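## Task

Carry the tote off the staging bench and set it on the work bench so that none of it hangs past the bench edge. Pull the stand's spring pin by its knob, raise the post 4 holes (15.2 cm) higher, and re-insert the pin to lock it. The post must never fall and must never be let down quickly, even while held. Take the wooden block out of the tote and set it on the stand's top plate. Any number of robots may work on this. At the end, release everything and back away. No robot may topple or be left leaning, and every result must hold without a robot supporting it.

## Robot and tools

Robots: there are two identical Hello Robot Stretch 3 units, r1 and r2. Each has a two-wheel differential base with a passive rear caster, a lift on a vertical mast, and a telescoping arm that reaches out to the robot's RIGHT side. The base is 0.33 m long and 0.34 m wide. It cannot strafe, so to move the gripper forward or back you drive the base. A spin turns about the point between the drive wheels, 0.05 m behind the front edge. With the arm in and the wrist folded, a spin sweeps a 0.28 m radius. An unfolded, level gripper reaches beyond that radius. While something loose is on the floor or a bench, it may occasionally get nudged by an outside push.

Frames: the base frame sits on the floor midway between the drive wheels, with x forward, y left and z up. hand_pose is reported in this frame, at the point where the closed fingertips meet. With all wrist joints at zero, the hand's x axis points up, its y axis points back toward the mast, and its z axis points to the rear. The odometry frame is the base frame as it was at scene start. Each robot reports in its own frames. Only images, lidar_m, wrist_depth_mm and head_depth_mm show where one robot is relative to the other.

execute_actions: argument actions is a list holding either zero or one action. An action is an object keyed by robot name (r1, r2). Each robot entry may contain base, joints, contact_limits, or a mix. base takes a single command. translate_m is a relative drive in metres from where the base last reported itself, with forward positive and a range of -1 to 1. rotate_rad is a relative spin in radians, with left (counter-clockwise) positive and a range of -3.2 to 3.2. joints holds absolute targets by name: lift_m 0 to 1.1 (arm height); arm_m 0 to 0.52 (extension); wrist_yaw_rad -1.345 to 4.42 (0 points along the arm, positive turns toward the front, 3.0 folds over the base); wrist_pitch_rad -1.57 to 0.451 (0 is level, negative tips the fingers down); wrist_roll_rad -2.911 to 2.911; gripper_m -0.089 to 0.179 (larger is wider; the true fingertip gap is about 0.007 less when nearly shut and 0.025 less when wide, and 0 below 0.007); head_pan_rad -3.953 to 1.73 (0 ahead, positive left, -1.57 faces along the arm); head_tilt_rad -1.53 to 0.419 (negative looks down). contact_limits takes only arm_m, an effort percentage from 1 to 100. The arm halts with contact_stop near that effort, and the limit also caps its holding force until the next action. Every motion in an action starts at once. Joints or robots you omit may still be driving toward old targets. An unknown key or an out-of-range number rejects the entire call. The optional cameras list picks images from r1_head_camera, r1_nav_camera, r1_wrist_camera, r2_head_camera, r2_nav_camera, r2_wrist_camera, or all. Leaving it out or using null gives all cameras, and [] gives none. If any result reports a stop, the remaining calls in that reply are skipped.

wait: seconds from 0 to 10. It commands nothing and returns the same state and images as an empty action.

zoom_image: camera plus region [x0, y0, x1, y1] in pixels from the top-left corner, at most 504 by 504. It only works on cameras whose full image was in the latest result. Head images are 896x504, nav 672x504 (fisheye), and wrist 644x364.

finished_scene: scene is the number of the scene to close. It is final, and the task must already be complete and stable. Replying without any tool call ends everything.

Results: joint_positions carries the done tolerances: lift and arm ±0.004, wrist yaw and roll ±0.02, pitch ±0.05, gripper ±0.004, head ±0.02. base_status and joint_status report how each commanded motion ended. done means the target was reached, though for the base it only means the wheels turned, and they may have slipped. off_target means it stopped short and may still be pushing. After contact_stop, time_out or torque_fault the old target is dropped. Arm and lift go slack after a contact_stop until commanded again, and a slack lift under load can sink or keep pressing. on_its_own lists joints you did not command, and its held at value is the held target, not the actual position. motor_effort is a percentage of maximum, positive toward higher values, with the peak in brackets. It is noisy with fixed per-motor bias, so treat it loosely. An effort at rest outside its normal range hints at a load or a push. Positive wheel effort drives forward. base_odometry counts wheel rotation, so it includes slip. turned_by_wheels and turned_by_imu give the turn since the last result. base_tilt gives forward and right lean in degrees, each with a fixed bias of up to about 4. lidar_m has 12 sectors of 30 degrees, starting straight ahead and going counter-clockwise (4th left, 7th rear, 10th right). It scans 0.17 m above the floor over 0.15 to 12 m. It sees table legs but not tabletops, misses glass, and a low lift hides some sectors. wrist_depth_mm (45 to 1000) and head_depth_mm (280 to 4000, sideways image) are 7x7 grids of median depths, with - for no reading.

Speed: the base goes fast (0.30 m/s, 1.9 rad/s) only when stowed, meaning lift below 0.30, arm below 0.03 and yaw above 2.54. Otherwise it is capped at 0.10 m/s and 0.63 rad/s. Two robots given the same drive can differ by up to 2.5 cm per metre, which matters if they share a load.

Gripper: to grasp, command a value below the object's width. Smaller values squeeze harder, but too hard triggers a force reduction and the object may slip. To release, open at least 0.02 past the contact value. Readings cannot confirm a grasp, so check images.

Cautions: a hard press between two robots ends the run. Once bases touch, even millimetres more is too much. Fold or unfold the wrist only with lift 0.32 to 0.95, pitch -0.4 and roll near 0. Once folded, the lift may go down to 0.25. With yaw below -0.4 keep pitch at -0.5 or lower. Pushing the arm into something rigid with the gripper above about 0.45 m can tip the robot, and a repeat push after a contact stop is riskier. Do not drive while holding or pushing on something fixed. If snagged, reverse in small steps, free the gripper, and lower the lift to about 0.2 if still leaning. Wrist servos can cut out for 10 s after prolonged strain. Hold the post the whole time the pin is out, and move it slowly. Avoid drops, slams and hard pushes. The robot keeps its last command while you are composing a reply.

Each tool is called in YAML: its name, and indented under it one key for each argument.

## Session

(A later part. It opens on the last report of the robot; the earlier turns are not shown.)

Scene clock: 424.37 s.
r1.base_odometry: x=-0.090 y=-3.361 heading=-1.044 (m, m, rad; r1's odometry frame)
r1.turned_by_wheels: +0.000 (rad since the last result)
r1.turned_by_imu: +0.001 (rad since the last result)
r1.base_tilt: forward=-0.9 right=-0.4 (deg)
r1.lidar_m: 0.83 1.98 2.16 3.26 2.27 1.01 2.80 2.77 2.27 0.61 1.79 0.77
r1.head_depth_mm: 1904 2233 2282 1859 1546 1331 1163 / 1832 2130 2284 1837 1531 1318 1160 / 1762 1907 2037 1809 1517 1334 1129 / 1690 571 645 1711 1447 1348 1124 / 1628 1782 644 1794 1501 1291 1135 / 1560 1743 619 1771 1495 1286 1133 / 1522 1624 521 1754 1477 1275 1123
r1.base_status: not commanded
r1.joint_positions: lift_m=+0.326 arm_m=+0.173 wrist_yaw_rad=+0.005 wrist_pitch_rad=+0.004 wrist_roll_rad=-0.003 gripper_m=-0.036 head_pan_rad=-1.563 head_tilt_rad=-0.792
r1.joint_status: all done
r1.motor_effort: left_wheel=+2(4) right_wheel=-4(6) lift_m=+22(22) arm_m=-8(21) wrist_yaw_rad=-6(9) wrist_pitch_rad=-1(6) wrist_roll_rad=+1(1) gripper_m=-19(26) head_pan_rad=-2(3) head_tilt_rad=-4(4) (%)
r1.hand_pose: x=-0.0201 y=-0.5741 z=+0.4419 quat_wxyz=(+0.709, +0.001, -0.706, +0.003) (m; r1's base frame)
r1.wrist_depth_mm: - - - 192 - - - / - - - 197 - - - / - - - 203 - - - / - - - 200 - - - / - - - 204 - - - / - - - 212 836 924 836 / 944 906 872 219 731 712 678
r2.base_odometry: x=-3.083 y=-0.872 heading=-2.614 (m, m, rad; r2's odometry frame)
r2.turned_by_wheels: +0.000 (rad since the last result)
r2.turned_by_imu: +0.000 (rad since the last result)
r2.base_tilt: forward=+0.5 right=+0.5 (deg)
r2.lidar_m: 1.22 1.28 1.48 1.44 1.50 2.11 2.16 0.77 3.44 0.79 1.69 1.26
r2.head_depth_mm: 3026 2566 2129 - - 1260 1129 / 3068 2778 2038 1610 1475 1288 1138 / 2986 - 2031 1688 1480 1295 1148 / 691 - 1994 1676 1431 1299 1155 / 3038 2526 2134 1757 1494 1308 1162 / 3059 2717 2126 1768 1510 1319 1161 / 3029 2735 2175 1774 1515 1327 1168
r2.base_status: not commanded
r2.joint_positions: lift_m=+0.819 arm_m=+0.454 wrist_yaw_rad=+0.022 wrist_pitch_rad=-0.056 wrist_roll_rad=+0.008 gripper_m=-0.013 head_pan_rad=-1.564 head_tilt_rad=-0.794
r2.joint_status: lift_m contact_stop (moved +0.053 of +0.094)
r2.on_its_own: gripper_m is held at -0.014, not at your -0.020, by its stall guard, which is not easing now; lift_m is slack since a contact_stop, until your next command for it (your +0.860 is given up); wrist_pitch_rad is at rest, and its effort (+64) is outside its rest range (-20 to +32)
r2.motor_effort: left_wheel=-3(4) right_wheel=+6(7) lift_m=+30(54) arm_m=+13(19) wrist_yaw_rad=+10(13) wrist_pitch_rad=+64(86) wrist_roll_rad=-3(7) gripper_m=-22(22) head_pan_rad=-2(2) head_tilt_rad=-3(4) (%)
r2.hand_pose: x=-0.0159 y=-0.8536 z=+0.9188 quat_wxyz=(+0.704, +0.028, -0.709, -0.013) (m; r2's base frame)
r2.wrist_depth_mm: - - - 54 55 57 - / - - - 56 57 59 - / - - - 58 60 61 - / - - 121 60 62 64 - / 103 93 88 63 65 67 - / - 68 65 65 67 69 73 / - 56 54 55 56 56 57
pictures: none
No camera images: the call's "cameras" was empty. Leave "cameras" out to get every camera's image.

execute_actions:
  actions:
    - {"r1":{"joints":{"gripper_m":0.06}},"r2":{"joints":{"lift_m":0.804}}}
  cameras: []

execute_actions:
  actions:
    - {"r1":{"joints":{"arm_m":0.205}}}
  cameras: []

execute_actions:
  actions:
    - {"r1":{"joints":{"gripper_m":-0.04}}}
  cameras: []

execute_actions:
  actions:
    - {"r1":{"joints":{"arm_m":0.172}},"r2":{"joints":{"lift_m":0.87}}}
  cameras: []

Scene clock: 425.97 s.
r1.base_odometry: x=-0.090 y=-3.361 heading=-1.044 (m, m, rad; r1's odometry frame)
r1.turned_by_wheels: +0.000 (rad since the last result)
r1.turned_by_imu: +0.000 (rad since the last result)
r1.base_tilt: forward=-0.9 right=-0.4 (deg)
r1.lidar_m: 0.83 1.98 2.15 3.27 2.28 1.02 2.80 2.77 2.28 0.61 1.79 0.77
r1.head_depth_mm: 1892 2229 2306 1844 1549 1333 1163 / 1822 2123 2272 1840 1534 1324 1156 / 1757 1905 675 1798 1533 1330 1135 / 1691 572 652 1702 1415 1347 1119 / 1626 1788 670 1785 1504 1290 1137 / 1578 1750 612 1780 1487 1286 1131 / 1520 1650 507 1765 1480 1277 1129
r1.base_status: not commanded
r1.joint_positions: lift_m=+0.326 arm_m=+0.172 wrist_yaw_rad=+0.003 wrist_pitch_rad=-0.018 wrist_roll_rad=-0.003 gripper_m=+0.060 head_pan_rad=-1.563 head_tilt_rad=-0.792
r1.joint_status: all done
r1.motor_effort: left_wheel=+2(2) right_wheel=-3(3) lift_m=+22(22) arm_m=-4(9) wrist_yaw_rad=-4(5) wrist_pitch_rad=+6(6) wrist_roll_rad=+1(1) gripper_m=+0(83) head_pan_rad=-4(3) head_tilt_rad=-4(4) (%)
r1.hand_pose: x=-0.0206 y=-0.5731 z=+0.4362 quat_wxyz=(+0.709, +0.008, -0.706, -0.006) (m; r1's base frame)
r1.wrist_depth_mm: - - - 190 - - - / - - - 198 - - - / - - - 201 - - - / - - - 200 - - - / - - - 204 - - - / - - - 214 860 845 799 / 929 869 757 223 701 680 656
r2.base_odometry: x=-3.083 y=-0.872 heading=-2.614 (m, m, rad; r2's odometry frame)
r2.turned_by_wheels: +0.000 (rad since the last result)
r2.turned_by_imu: -0.001 (rad since the last result)
r2.base_tilt: forward=+0.4 right=+0.4 (deg)
r2.lidar_m: 1.22 1.28 1.48 1.44 1.50 2.10 2.17 0.77 3.46 0.79 1.69 1.26
r2.head_depth_mm: 3007 2583 2133 - - 1260 1118 / 3087 2719 - 1611 1468 1288 1141 / 2969 - 2037 1743 1472 1295 1150 / 693 756 2008 1668 1442 1305 1155 / 3078 2524 2129 1761 1506 1309 1157 / 3008 2731 2149 1770 1515 1322 1165 / 2986 2773 2185 1787 1529 1324 1172
r2.base_status: not commanded
r2.joint_positions: lift_m=+0.804 arm_m=+0.454 wrist_yaw_rad=+0.022 wrist_pitch_rad=-0.007 wrist_roll_rad=+0.002 gripper_m=-0.013 head_pan_rad=-1.564 head_tilt_rad=-0.794
r2.joint_status: all done
r2.on_its_own: gripper_m is held at -0.014, not at your -0.020, by its stall guard, which is not easing now; arm_m is at rest, and its effort (+20) is outside its rest range (-14 to +14); wrist_pitch_rad is at rest, and its effort (+41) is outside its rest range (-20 to +32)
r2.motor_effort: left_wheel=-3(4) right_wheel=+5(6) lift_m=+26(30) arm_m=+20(19) wrist_yaw_rad=+9(9) wrist_pitch_rad=+41(64) wrist_roll_rad=+0(3) gripper_m=-21(22) head_pan_rad=-2(1) head_tilt_rad=-4(4) (%)
r2.hand_pose: x=-0.0158 y=-0.8547 z=+0.9169 quat_wxyz=(+0.707, +0.010, -0.707, +0.005) (m; r2's base frame)
r2.wrist_depth_mm: - - - 57 59 61 - / - - - 59 61 63 - / - - - 61 63 65 - / - - 137 63 65 67 - / 94 88 83 65 67 69 - / - 62 63 65 66 67 69 / - 54 49 49 50 51 52
pictures: none
No camera images: the call's "cameras" was empty. Leave "cameras" out to get every camera's image.

Scene clock: 427.23 s.
r1.base_odometry: x=-0.090 y=-3.361 heading=-1.044 (m, m, rad; r1's odometry frame)
r1.turned_by_wheels: +0.000 (rad since the last result)
r1.turned_by_imu: +0.000 (rad since the last result)
r1.base_tilt: forward=-0.9 right=-0.4 (deg)
r1.lidar_m: 0.83 1.99 2.15 3.26 2.28 1.01 2.80 2.77 2.27 0.61 1.80 0.77
r1.head_depth_mm: 1904 2235 2324 1858 1551 1324 1161 / 1826 2123 2279 1835 1533 1318 1158 / 1757 1914 674 1819 1523 1338 1153 / 1685 571 652 1712 1413 - 1142 / 1629 1790 668 1784 1501 1295 1137 / 1575 1754 614 1769 1495 1290 1129 / 1526 1654 506 1759 1484 1281 1124
r1.base_status: not commanded
r1.joint_positions: lift_m=+0.326 arm_m=+0.205 wrist_yaw_rad=+0.003 wrist_pitch_rad=-0.019 wrist_roll_rad=-0.003 gripper_m=+0.060 head_pan_rad=-1.563 head_tilt_rad=-0.792
r1.joint_status: all done
r1.motor_effort: left_wheel=+2(2) right_wheel=-3(2) lift_m=+23(23) arm_m=+4(6) wrist_yaw_rad=-4(3) wrist_pitch_rad=+6(6) wrist_roll_rad=+2(1) gripper_m=+0(0) head_pan_rad=-3(3) head_tilt_rad=-4(4) (%)
r1.hand_pose: x=-0.0208 y=-0.6053 z=+0.4361 quat_wxyz=(+0.709, +0.008, -0.706, -0.006) (m; r1's base frame)
r1.wrist_depth_mm: - - - 160 - - - / - - - 165 - - - / - - - 170 - - - / - - - 167 - - - / - - - 172 - - - / - - - 141 860 854 795 / 896 862 785 186 688 682 673
r2.base_odometry: x=-3.083 y=-0.872 heading=-2.614 (m, m, rad; r2's odometry frame)
r2.turned_by_wheels: +0.000 (rad since the last result)
r2.turned_by_imu: +0.000 (rad since the last result)
r2.base_tilt: forward=+0.5 right=+0.6 (deg)
r2.lidar_m: 1.22 1.28 1.48 1.44 1.51 2.10 2.17 0.77 3.45 0.79 1.69 1.26
r2.head_depth_mm: 3021 2564 2113 - - 1265 1117 / 3091 2713 - 1090 1476 1287 1140 / 2997 - 2050 1735 1470 1293 1150 / 692 756 2003 1673 1438 1298 1156 / 3049 2499 2139 1767 1501 1307 1162 / 3051 2730 2143 1785 1509 1315 1163 / 3023 2752 2170 1785 1511 1322 1171
r2.base_status: not commanded
r2.joint_positions: lift_m=+0.804 arm_m=+0.454 wrist_yaw_rad=+0.022 wrist_pitch_rad=-0.007 wrist_roll_rad=+0.002 gripper_m=-0.013 head_pan_rad=-1.564 head_tilt_rad=-0.794
r2.joint_status: not commanded
r2.on_its_own: gripper_m is held at -0.014, not at your -0.020, by its stall guard, which is not easing now; arm_m is at rest, and its effort (+20) is outside its rest range (-14 to +14); wrist_pitch_rad is at rest, and its effort (+41) is outside its rest range (-20 to +32)
r2.motor_effort: left_wheel=-4(3) right_wheel=+5(4) lift_m=+26(26) arm_m=+20(20) wrist_yaw_rad=+9(9) wrist_pitch_rad=+41(41) wrist_roll_rad=+0(0) gripper_m=-21(21) head_pan_rad=-2(3) head_tilt_rad=-4(4) (%)
r2.hand_pose: x=-0.0158 y=-0.8547 z=+0.9169 quat_wxyz=(+0.707, +0.010, -0.707, +0.005) (m; r2's base frame)
r2.wrist_depth_mm: - - - 57 59 61 - / - - - 59 61 63 - / - - - 61 63 65 - / - - 137 63 65 67 - / 94 88 83 65 67 69 - / - 62 63 65 66 68 69 / - 54 49 50 50 51 52
pictures: none
No camera images: the call's "cameras" was empty. Leave "cameras" out to get every camera's image.

Scene clock: 428.73 s.
r1.base_odometry: x=-0.090 y=-3.361 heading=-1.044 (m, m, rad; r1's odometry frame)
r1.turned_by_wheels: +0.000 (rad since the last result)
r1.turned_by_imu: +0.000 (rad since the last result)
r1.base_tilt: forward=-0.9 right=-0.3 (deg)
r1.lidar_m: 0.83 1.99 2.15 3.26 2.28 1.01 2.79 2.77 2.27 0.61 1.79 0.77
r1.head_depth_mm: 1919 2202 2294 1844 1550 1331 1165 / 1829 2120 2292 1844 1535 1321 1157 / 1766 1918 675 1807 1513 1334 1156 / 1678 573 652 1726 1412 - 1144 / 1638 1773 669 1796 1495 1298 1137 / 1571 1747 613 1761 1489 1287 1133 / 1524 1653 507 1770 1488 1277 1126
r1.base_status: not commanded
r1.joint_positions: lift_m=+0.326 arm_m=+0.204 wrist_yaw_rad=+0.006 wrist_pitch_rad=-0.020 wrist_roll_rad=-0.003 gripper_m=-0.039 head_pan_rad=-1.563 head_tilt_rad=-0.792
r1.joint_status: all done
r1.motor_effort: left_wheel=+2(2) right_wheel=-4(5) lift_m=+22(22) arm_m=+7(8) wrist_yaw_rad=-7(8) wrist_pitch_rad=+6(6) wrist_roll_rad=+1(1) gripper_m=-26(100) head_pan_rad=-5(3) head_tilt_rad=-5(5) (%)
r1.hand_pose: x=-0.0198 y=-0.6050 z=+0.4358 quat_wxyz=(+0.709, +0.010, -0.706, -0.005) (m; r1's base frame)
r1.wrist_depth_mm: - - - 160 - - - / - - - 167 - - - / - - - 170 - - - / - - - 169 - - - / - - - 172 - - - / - - - 141 182 877 820 / 895 871 765 189 692 684 655
r2.base_odometry: x=-3.083 y=-0.872 heading=-2.614 (m, m, rad; r2's odometry frame)
r2.turned_by_wheels: +0.000 (rad since the last result)
r2.turned_by_imu: +0.000 (rad since the last result)
r2.base_tilt: forward=+0.5 right=+0.4 (deg)
r2.lidar_m: 1.22 1.28 1.48 1.44 1.51 2.10 2.17 0.77 3.45 0.79 1.70 1.26
r2.head_depth_mm: 3048 2598 2119 - - 1264 1121 / 3066 2699 - 1093 1473 1290 1143 / 3046 - 2044 1710 1471 1296 1149 / 693 757 2014 1674 1445 1303 1154 / 3067 2511 2135 1765 1504 1301 1158 / 3022 2736 2156 1773 1511 1317 1160 / 3062 2752 2174 1788 1519 1319 1168
r2.base_status: not commanded
r2.joint_positions: lift_m=+0.804 arm_m=+0.454 wrist_yaw_rad=+0.022 wrist_pitch_rad=-0.007 wrist_roll_rad=+0.002 gripper_m=-0.013 head_pan_rad=-1.564 head_tilt_rad=-0.794
r2.joint_status: not commanded
r2.on_its_own: gripper_m is held at -0.014, not at your -0.020, by its stall guard, which is not easing now; arm_m is at rest, and its effort (+20) is outside its rest range (-14 to +14); wrist_pitch_rad is at rest, and its effort (+41) is outside its rest range (-20 to +32)
r2.motor_effort: left_wheel=-3(4) right_wheel=+5(5) lift_m=+27(26) arm_m=+20(20) wrist_yaw_rad=+9(9) wrist_pitch_rad=+41(41) wrist_roll_rad=+0(0) gripper_m=-21(22) head_pan_rad=-2(2) head_tilt_rad=-4(5) (%)
r2.hand_pose: x=-0.0158 y=-0.8547 z=+0.9169 quat_wxyz=(+0.707, +0.010, -0.707, +0.005) (m; r2's base frame)
r2.wrist_depth_mm: - - - 57 59 61 - / - - - 59 61 63 - / - - - 61 63 65 - / - - 137 63 65 67 - / 94 88 83 65 67 69 - / - 62 63 64 66 68 69 / - 54 49 49 50 51 52
pictures: none
No camera images: the call's "cameras" was empty. Leave "cameras" out to get every camera's image.

Scene clock: 431.17 s.
r1.base_odometry: x=-0.090 y=-3.361 heading=-1.044 (m, m, rad; r1's odometry frame)
r1.turned_by_wheels: +0.000 (rad since the last result)
r1.turned_by_imu: +0.001 (rad since the last result)
r1.base_tilt: forward=-0.9 right=-0.4 (deg)
r1.lidar_m: 0.83 1.98 2.15 3.27 2.27 1.02 2.80 2.77 2.27 0.61 1.79 0.77
r1.head_depth_mm: 1896 2228 2325 1864 1550 1328 1158 / 1827 2121 2275 1839 1535 1321 1155 / 1728 622 2123 1813 1526 1329 1134 / 1626 560 720 1718 1444 1345 1124 / 1618 1729 2044 1799 1502 1291 1144 / 1568 1696 619 1774 1485 1284 1135 / 1519 461 513 1762 1480 1276 1128
r1.base_status: not commanded
r1.joint_positions: lift_m=+0.326 arm_m=+0.173 wrist_yaw_rad=+0.005 wrist_pitch_rad=+0.004 wrist_roll_rad=-0.004 gripper_m=-0.036 head_pan_rad=-1.563 head_tilt_rad=-0.792
r1.joint_status: all done
r1.motor_effort: left_wheel=+2(4) right_wheel=-3(6) lift_m=+22(22) arm_m=-9(18) wrist_yaw_rad=-6(9) wrist_pitch_rad=-1(6) wrist_roll_rad=+1(1) gripper_m=-19(26) head_pan_rad=-3(3) head_tilt_rad=-4(5) (%)
r1.hand_pose: x=-0.0201 y=-0.5741 z=+0.4419 quat_wxyz=(+0.709, +0.001, -0.706, +0.003) (m; r1's base frame)
r1.wrist_depth_mm: - - - 193 - - - / - - - 198 - - - / - - - 203 - - - / - - - 200 - - - / - - - 204 - - - / - - - 212 861 898 826 / 977 890 832 221 736 712 683
r2.base_odometry: x=-3.083 y=-0.872 heading=-2.614 (m, m, rad; r2's odometry frame)
r2.turned_by_wheels: +0.000 (rad since the last result)
r2.turned_by_imu: +0.000 (rad since the last result)
r2.base_tilt: forward=+0.5 right=+0.5 (deg)
r2.lidar_m: 1.22 1.28 1.48 1.44 1.50 2.11 2.17 0.77 3.46 0.79 1.69 1.26
r2.head_depth_mm: 3014 2619 - - 1442 1281 1134 / 3027 - 2030 1670 1473 1288 1139 / 2942 - 2074 1697 1476 1296 1151 / 654 - 1973 1666 1435 1303 1149 / 3013 2611 2132 1762 1505 1302 1162 / 3040 2708 2144 1772 1504 1313 1161 / 3031 2734 2161 1789 1521 1316 1161
r2.base_status: not commanded
r2.joint_positions: lift_m=+0.857 arm_m=+0.454 wrist_yaw_rad=+0.025 wrist_pitch_rad=-0.055 wrist_roll_rad=+0.005 gripper_m=-0.013 head_pan_rad=-1.564 head_tilt_rad=-0.794
r2.joint_status: lift_m contact_stop (moved +0.053 of +0.066)
r2.on_its_own: gripper_m is held at -0.014, not at your -0.020, by its stall guard, which is not easing now; lift_m is slack since a contact_stop, until your next command for it (your +0.870 is given up); wrist_pitch_rad is at rest, and its effort (+63) is outside its rest range (-20 to +32)
r2.motor_effort: left_wheel=-2(3) right_wheel=+4(5) lift_m=+30(51) arm_m=+13(19) wrist_yaw_rad=+5(9) wrist_pitch_rad=+63(81) wrist_roll_rad=-2(4) gripper_m=-21(22) head_pan_rad=-1(2) head_tilt_rad=-3(4) (%)
r2.hand_pose: x=-0.0150 y=-0.8536 z=+0.9571 quat_wxyz=(+0.705, +0.029, -0.708, -0.011) (m; r2's base frame)
r2.wrist_depth_mm: - - - 54 55 57 - / - - - 56 57 59 - / - - - 58 60 61 - / - - 122 61 62 64 - / 98 93 82 63 65 67 - / - 68 65 65 67 69 74 / - 56 54 55 56 56 57
pictures: none
No camera images: the call's "cameras" was empty. Leave "cameras" out to get every camera's image.

execute_actions:
  actions:
    - {"r1":{"joints":{"gripper_m":0.06}},"r2":{"joints":{"lift_m":0.842}}}
  cameras: []

execute_actions:
  actions:
    - {"r1":{"joints":{"arm_m":0.0}},"r2":{"joints":{"lift_m":0.81,"gripper_m":0.08}}}
  cameras: []

execute_actions:
  actions:
    - {"r2":{"joints":{"arm_m":0.1}}}
  cameras: ["r2_head_camera","r2_wrist_camera"]

Scene clock: 432.80 s.
r1.base_odometry: x=-0.090 y=-3.361 heading=-1.044 (m, m, rad; r1's odometry frame)
r1.turned_by_wheels: +0.000 (rad since the last result)
r1.turned_by_imu: +0.000 (rad since the last result)
r1.base_tilt: forward=-0.9 right=-0.4 (deg)
r1.lidar_m: 0.83 1.98 2.15 3.28 2.27 1.01 2.80 2.77 2.27 0.61 1.79 0.77
r1.head_depth_mm: 1900 2219 2306 1841 1560 1324 1161 / 1810 2142 2269 1832 1536 1320 1153 / 1713 624 2107 1806 1521 1332 1134 / 1634 561 739 1710 1415 1345 1120 / 1618 1756 2063 1789 1503 1301 1135 / 1572 1688 612 1774 1495 1290 1132 / 1522 476 516 1759 1473 1277 1123
r1.base_status: not commanded
r1.joint_positions: lift_m=+0.326 arm_m=+0.172 wrist_yaw_rad=+0.003 wrist_pitch_rad=-0.018 wrist_roll_rad=-0.004 gripper_m=+0.060 head_pan_rad=-1.563 head_tilt_rad=-0.792
r1.joint_status: all done
r1.motor_effort: left_wheel=+2(2) right_wheel=-3(4) lift_m=+22(23) arm_m=-4(9) wrist_yaw_rad=-4(4) wrist_pitch_rad=+6(6) wrist_roll_rad=+2(1) gripper_m=+0(86) head_pan_rad=-4(3) head_tilt_rad=-4(4) (%)
r1.hand_pose: x=-0.0206 y=-0.5731 z=+0.4362 quat_wxyz=(+0.709, +0.008, -0.706, -0.006) (m; r1's base frame)
r1.wrist_depth_mm: - - - 191 - - - / - - - 197 - - - / - - - 200 - - - / - - - 201 - - - / - - - 204 - - - / - - - 215 856 866 814 / 914 845 776 222 702 686 658
r2.base_odometry: x=-3.083 y=-0.872 heading=-2.614 (m, m, rad; r2's odometry frame)
r2.turned_by_wheels: +0.000 (rad since the last result)
r2.turned_by_imu: -0.001 (rad since the last result)
r2.base_tilt: forward=+0.4 right=+0.5 (deg)
r2.lidar_m: 1.22 1.28 1.49 1.44 1.51 2.10 2.18 0.77 3.46 0.79 1.70 1.26
r2.head_depth_mm: 3047 2595 2191 - 1413 1280 1135 / 3049 - 2061 1627 1479 1288 1139 / 3009 - 2084 1733 1484 1296 1147 / 660 - 1992 1674 1436 1304 1156 / 2999 2620 2133 1760 1498 1313 1154 / 3021 2707 2131 1780 1509 1323 1158 / 3019 2759 2161 1787 1526 1322 1170
r2.base_status: not commanded
r2.joint_positions: lift_m=+0.842 arm_m=+0.454 wrist_yaw_rad=+0.025 wrist_pitch_rad=-0.006 wrist_roll_rad=+0.000 gripper_m=-0.013 head_pan_rad=-1.564 head_tilt_rad=-0.794
r2.joint_status: all done
r2.on_its_own: gripper_m is held at -0.014, not at your -0.020, by its stall guard, which is not easing now; arm_m is at rest, and its effort (+19) is outside its rest range (-14 to +14); wrist_pitch_rad is at rest, and its effort (+40) is outside its rest range (-20 to +32)
r2.motor_effort: left_wheel=-3(3) right_wheel=+5(5) lift_m=+27(29) arm_m=+19(19) wrist_yaw_rad=+6(6) wrist_pitch_rad=+40(63) wrist_roll_rad=+1(2) gripper_m=-21(22) head_pan_rad=-3(2) head_tilt_rad=-4(4) (%)
r2.hand_pose: x=-0.0150 y=-0.8548 z=+0.9552 quat_wxyz=(+0.707, +0.011, -0.707, +0.007) (m; r2's base frame)
r2.wrist_depth_mm: - - - 58 59 61 - / - - - 59 61 63 - / - - - 61 63 65 - / - - 121 63 65 67 - / 94 88 77 65 67 69 - / - 62 63 65 66 68 70 / - 54 49 49 50 51 52
pictures: none
No camera images: the call's "cameras" was empty. Leave "cameras" out to get every camera's image.

Scene clock: 435.30 s.
r1.base_odometry: x=-0.090 y=-3.361 heading=-1.044 (m, m, rad; r1's odometry frame)
r1.turned_by_wheels: +0.000 (rad since the last result)
r1.turned_by_imu: +0.001 (rad since the last result)
r1.base_tilt: forward=-1.0 right=-0.5 (deg)
r1.lidar_m: 0.83 1.98 2.15 3.24 2.27 1.01 2.79 2.76 2.27 0.61 1.79 0.77
r1.head_depth_mm: 1913 2235 2284 1851 1546 1323 1164 / 1826 2121 2288 1839 1533 1316 1158 / 1735 647 2051 1815 1522 1314 1150 / 1627 557 704 1725 1437 1289 1161 / 1624 1773 635 1792 1506 1297 1140 / 1573 1743 607 1761 1490 1290 1133 / 1516 1662 504 1759 1485 1279 1124
r1.base_status: not commanded
r1.joint_positions: lift_m=+0.326 arm_m=+0.002 wrist_yaw_rad=+0.002 wrist_pitch_rad=-0.020 wrist_roll_rad=-0.004 gripper_m=+0.060 head_pan_rad=-1.563 head_tilt_rad=-0.792
r1.joint_status: all done
joint sent to its limit — the command would take r1.arm_m past its lower limit, so that joint was sent only as far as its limit.
r1.motor_effort: left_wheel=+2(2) right_wheel=-2(3) lift_m=+23(23) arm_m=-4(5) wrist_yaw_rad=-2(4) wrist_pitch_rad=+6(6) wrist_roll_rad=+2(1) gripper_m=+0(0) head_pan_rad=-3(3) head_tilt_rad=-5(4) (%)
r1.hand_pose: x=-0.0210 y=-0.4030 z=+0.4359 quat_wxyz=(+0.709, +0.008, -0.706, -0.007) (m; r1's base frame)
r1.wrist_depth_mm: - - - - - - - / - - - - - - - / - - - - - - - / - - - - - - - / - - - - - - - / - - - 635 894 860 813 / 889 845 785 715 725 670 659
r2.base_odometry: x=-3.083 y=-0.872 heading=-2.613 (m, m, rad; r2's odometry frame)
r2.turned_by_wheels: +0.000 (rad since the last result)
r2.turned_by_imu: -0.003 (rad since the last result)
r2.base_tilt: forward=+0.5 right=+0.6 (deg)
r2.lidar_m: 1.22 1.28 1.48 1.44 1.50 2.10 2.20 0.77 3.45 0.79 1.70 1.27
r2.head_depth_mm: 3025 2574 2114 - - 1262 1119 / 3056 2672 2008 1681 1472 1283 1141 / 2975 - 2030 1727 1473 1300 1146 / 656 - 1993 1656 1434 1304 1157 / 3023 2587 2119 1771 1501 1307 1154 / 3036 2701 2142 1769 1511 1314 1160 / 3016 2746 2165 1780 1513 1324 1167
r2.base_status: not commanded
r2.joint_positions: lift_m=+0.810 arm_m=+0.455 wrist_yaw_rad=+0.034 wrist_pitch_rad=+0.064 wrist_roll_rad=+0.000 gripper_m=+0.080 head_pan_rad=-1.564 head_tilt_rad=-0.794
r2.joint_status: all done
r2.motor_effort: left_wheel=+1(2) right_wheel=+0(4) lift_m=+24(25) arm_m=+6(19) wrist_yaw_rad=-3(6) wrist_pitch_rad=+8(40) wrist_roll_rad=+0(1) gripper_m=+0(89) head_pan_rad=-2(2) head_tilt_rad=-4(4) (%)
r2.hand_pose: x=-0.0128 y=-0.8567 z=+0.9411 quat_wxyz=(+0.707, -0.010, -0.707, +0.034) (m; r2's base frame)
r2.wrist_depth_mm: - - 56 57 59 60 - / - - 58 58 60 62 - / - - 59 59 61 63 - / - 69 59 60 62 63 91 / - - - - - - - / - - - 111 - - - / - - - 111 - - -
pictures: none
No camera images: the call's "cameras" was empty. Leave "cameras" out to get every camera's image.

Scene clock: 439.13 s.
r1.base_odometry: x=-0.090 y=-3.361 heading=-1.044 (m, m, rad; r1's odometry frame)
r1.turned_by_wheels: +0.000 (rad since the last result)
r1.turned_by_imu: +0.001 (rad since the last result)
r1.base_tilt: forward=-1.0 right=-0.4 (deg)
r1.lidar_m: 0.83 1.98 2.15 3.28 2.27 1.01 2.80 2.77 2.27 0.61 1.80 0.77
r1.head_depth_mm: 1918 2243 2309 1853 1546 1323 1162 / 1831 2108 2283 1834 1535 1320 1153 / 1726 649 2118 1830 1531 1315 1149 / 1634 557 739 1707 1437 1283 1165 / 1621 1789 2084 1784 1510 1295 1140 / 1574 1794 2011 1776 1494 1286 1126 / 1524 1724 1967 1765 1477 1281 1121
r1.base_status: not commanded
r1.joint_positions: lift_m=+0.326 arm_m=+0.002 wrist_yaw_rad=+0.002 wrist_pitch_rad=-0.020 wrist_roll_rad=-0.004 gripper_m=+0.060 head_pan_rad=-1.563 head_tilt_rad=-0.792
r1.joint_status: not commanded
r1.motor_effort: left_wheel=+2(2) right_wheel=-3(3) lift_m=+23(22) arm_m=-4(4) wrist_yaw_rad=-1(2) wrist_pitch_rad=+6(6) wrist_roll_rad=+2(1) gripper_m=+0(0) head_pan_rad=-3(3) head_tilt_rad=-5(4) (%)
r1.hand_pose: x=-0.0210 y=-0.4030 z=+0.4359 quat_wxyz=(+0.709, +0.008, -0.706, -0.007) (m; r1's base frame)
r1.wrist_depth_mm: - - - - - - - / - - - - - - - / - - - - - - - / - - - - - - - / - - - - - - - / - - - 647 909 849 824 / 947 869 783 721 729 673 668
r2.base_odometry: x=-3.083 y=-0.872 heading=-2.613 (m, m, rad; r2's odometry frame)
r2.turned_by_wheels: +0.000 (rad since the last result)
r2.turned_by_imu: +0.000 (rad since the last result)
r2.base_tilt: forward=+0.6 right=+0.6 (deg)
r2.lidar_m: 1.23 1.28 1.48 1.44 1.50 2.09 2.19 0.77 3.46 0.79 1.70 1.26
r2.head_depth_mm: 3038 2570 2048 1781 - 1261 1123 / 3015 2616 2086 1812 - 1269 1145 / 3042 2554 2152 1769 - 1292 1150 / 658 831 1943 1763 1450 1299 1149 / 2961 2603 2149 1742 1495 1302 1158 / 3052 2714 2150 1767 1514 1315 1167 / 3018 2749 2159 1794 1516 1316 1168
r2.base_status: not commanded
r2.joint_positions: lift_m=+0.810 arm_m=+0.100 wrist_yaw_rad=+0.032 wrist_pitch_rad=+0.062 wrist_roll_rad=+0.000 gripper_m=+0.080 head_pan_rad=-1.564 head_tilt_rad=-0.794
r2.joint_status: all done
r2.motor_effort: left_wheel=+1(1) right_wheel=+0(0) lift_m=+23(24) arm_m=-5(6) wrist_yaw_rad=-2(3) wrist_pitch_rad=+8(8) wrist_roll_rad=+0(0) gripper_m=+0(0) head_pan_rad=-3(2) head_tilt_rad=-4(4) (%)
r2.hand_pose: x=-0.0131 y=-0.5025 z=+0.9408 quat_wxyz=(+0.707, -0.010, -0.707, +0.033) (m; r2's base frame)
r2.wrist_depth_mm: - - - - - - - / - - - - - - - / - - - 413 - - - / - - - - - - - / - - - - - - - / - - - - - - - / - - - - - - -
pictures: r2_head_camera (sideways: a quarter turn clockwise sets it upright), r2_wrist_camera
Images, in order (width x height): r2_head_camera 896x504, r2_wrist_camera 644x364.

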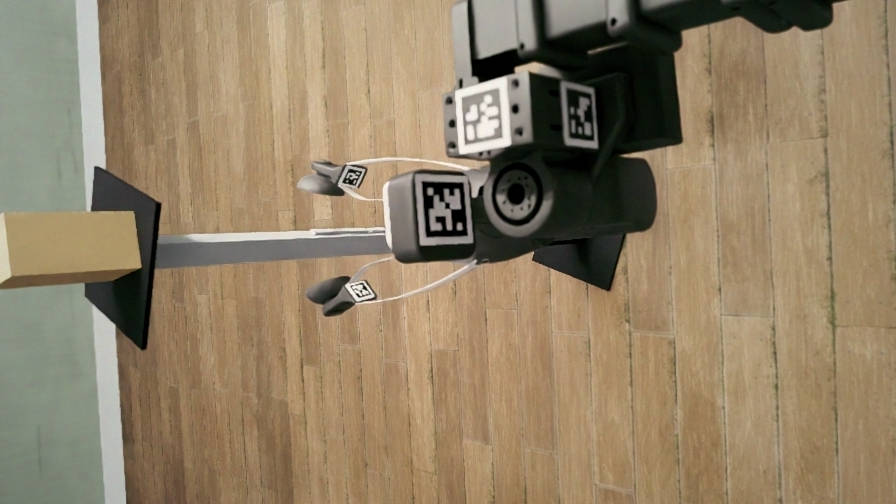

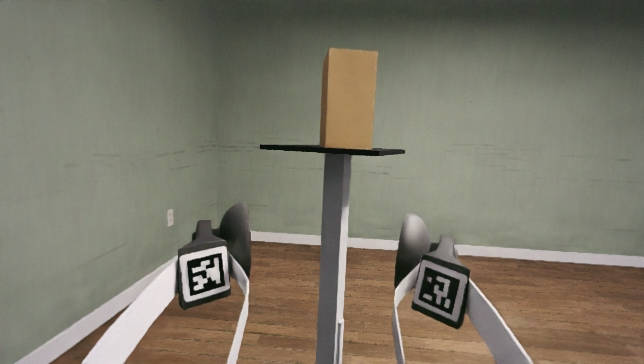

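finished_scene:
  scene: 1

The scene is finished: the task was done.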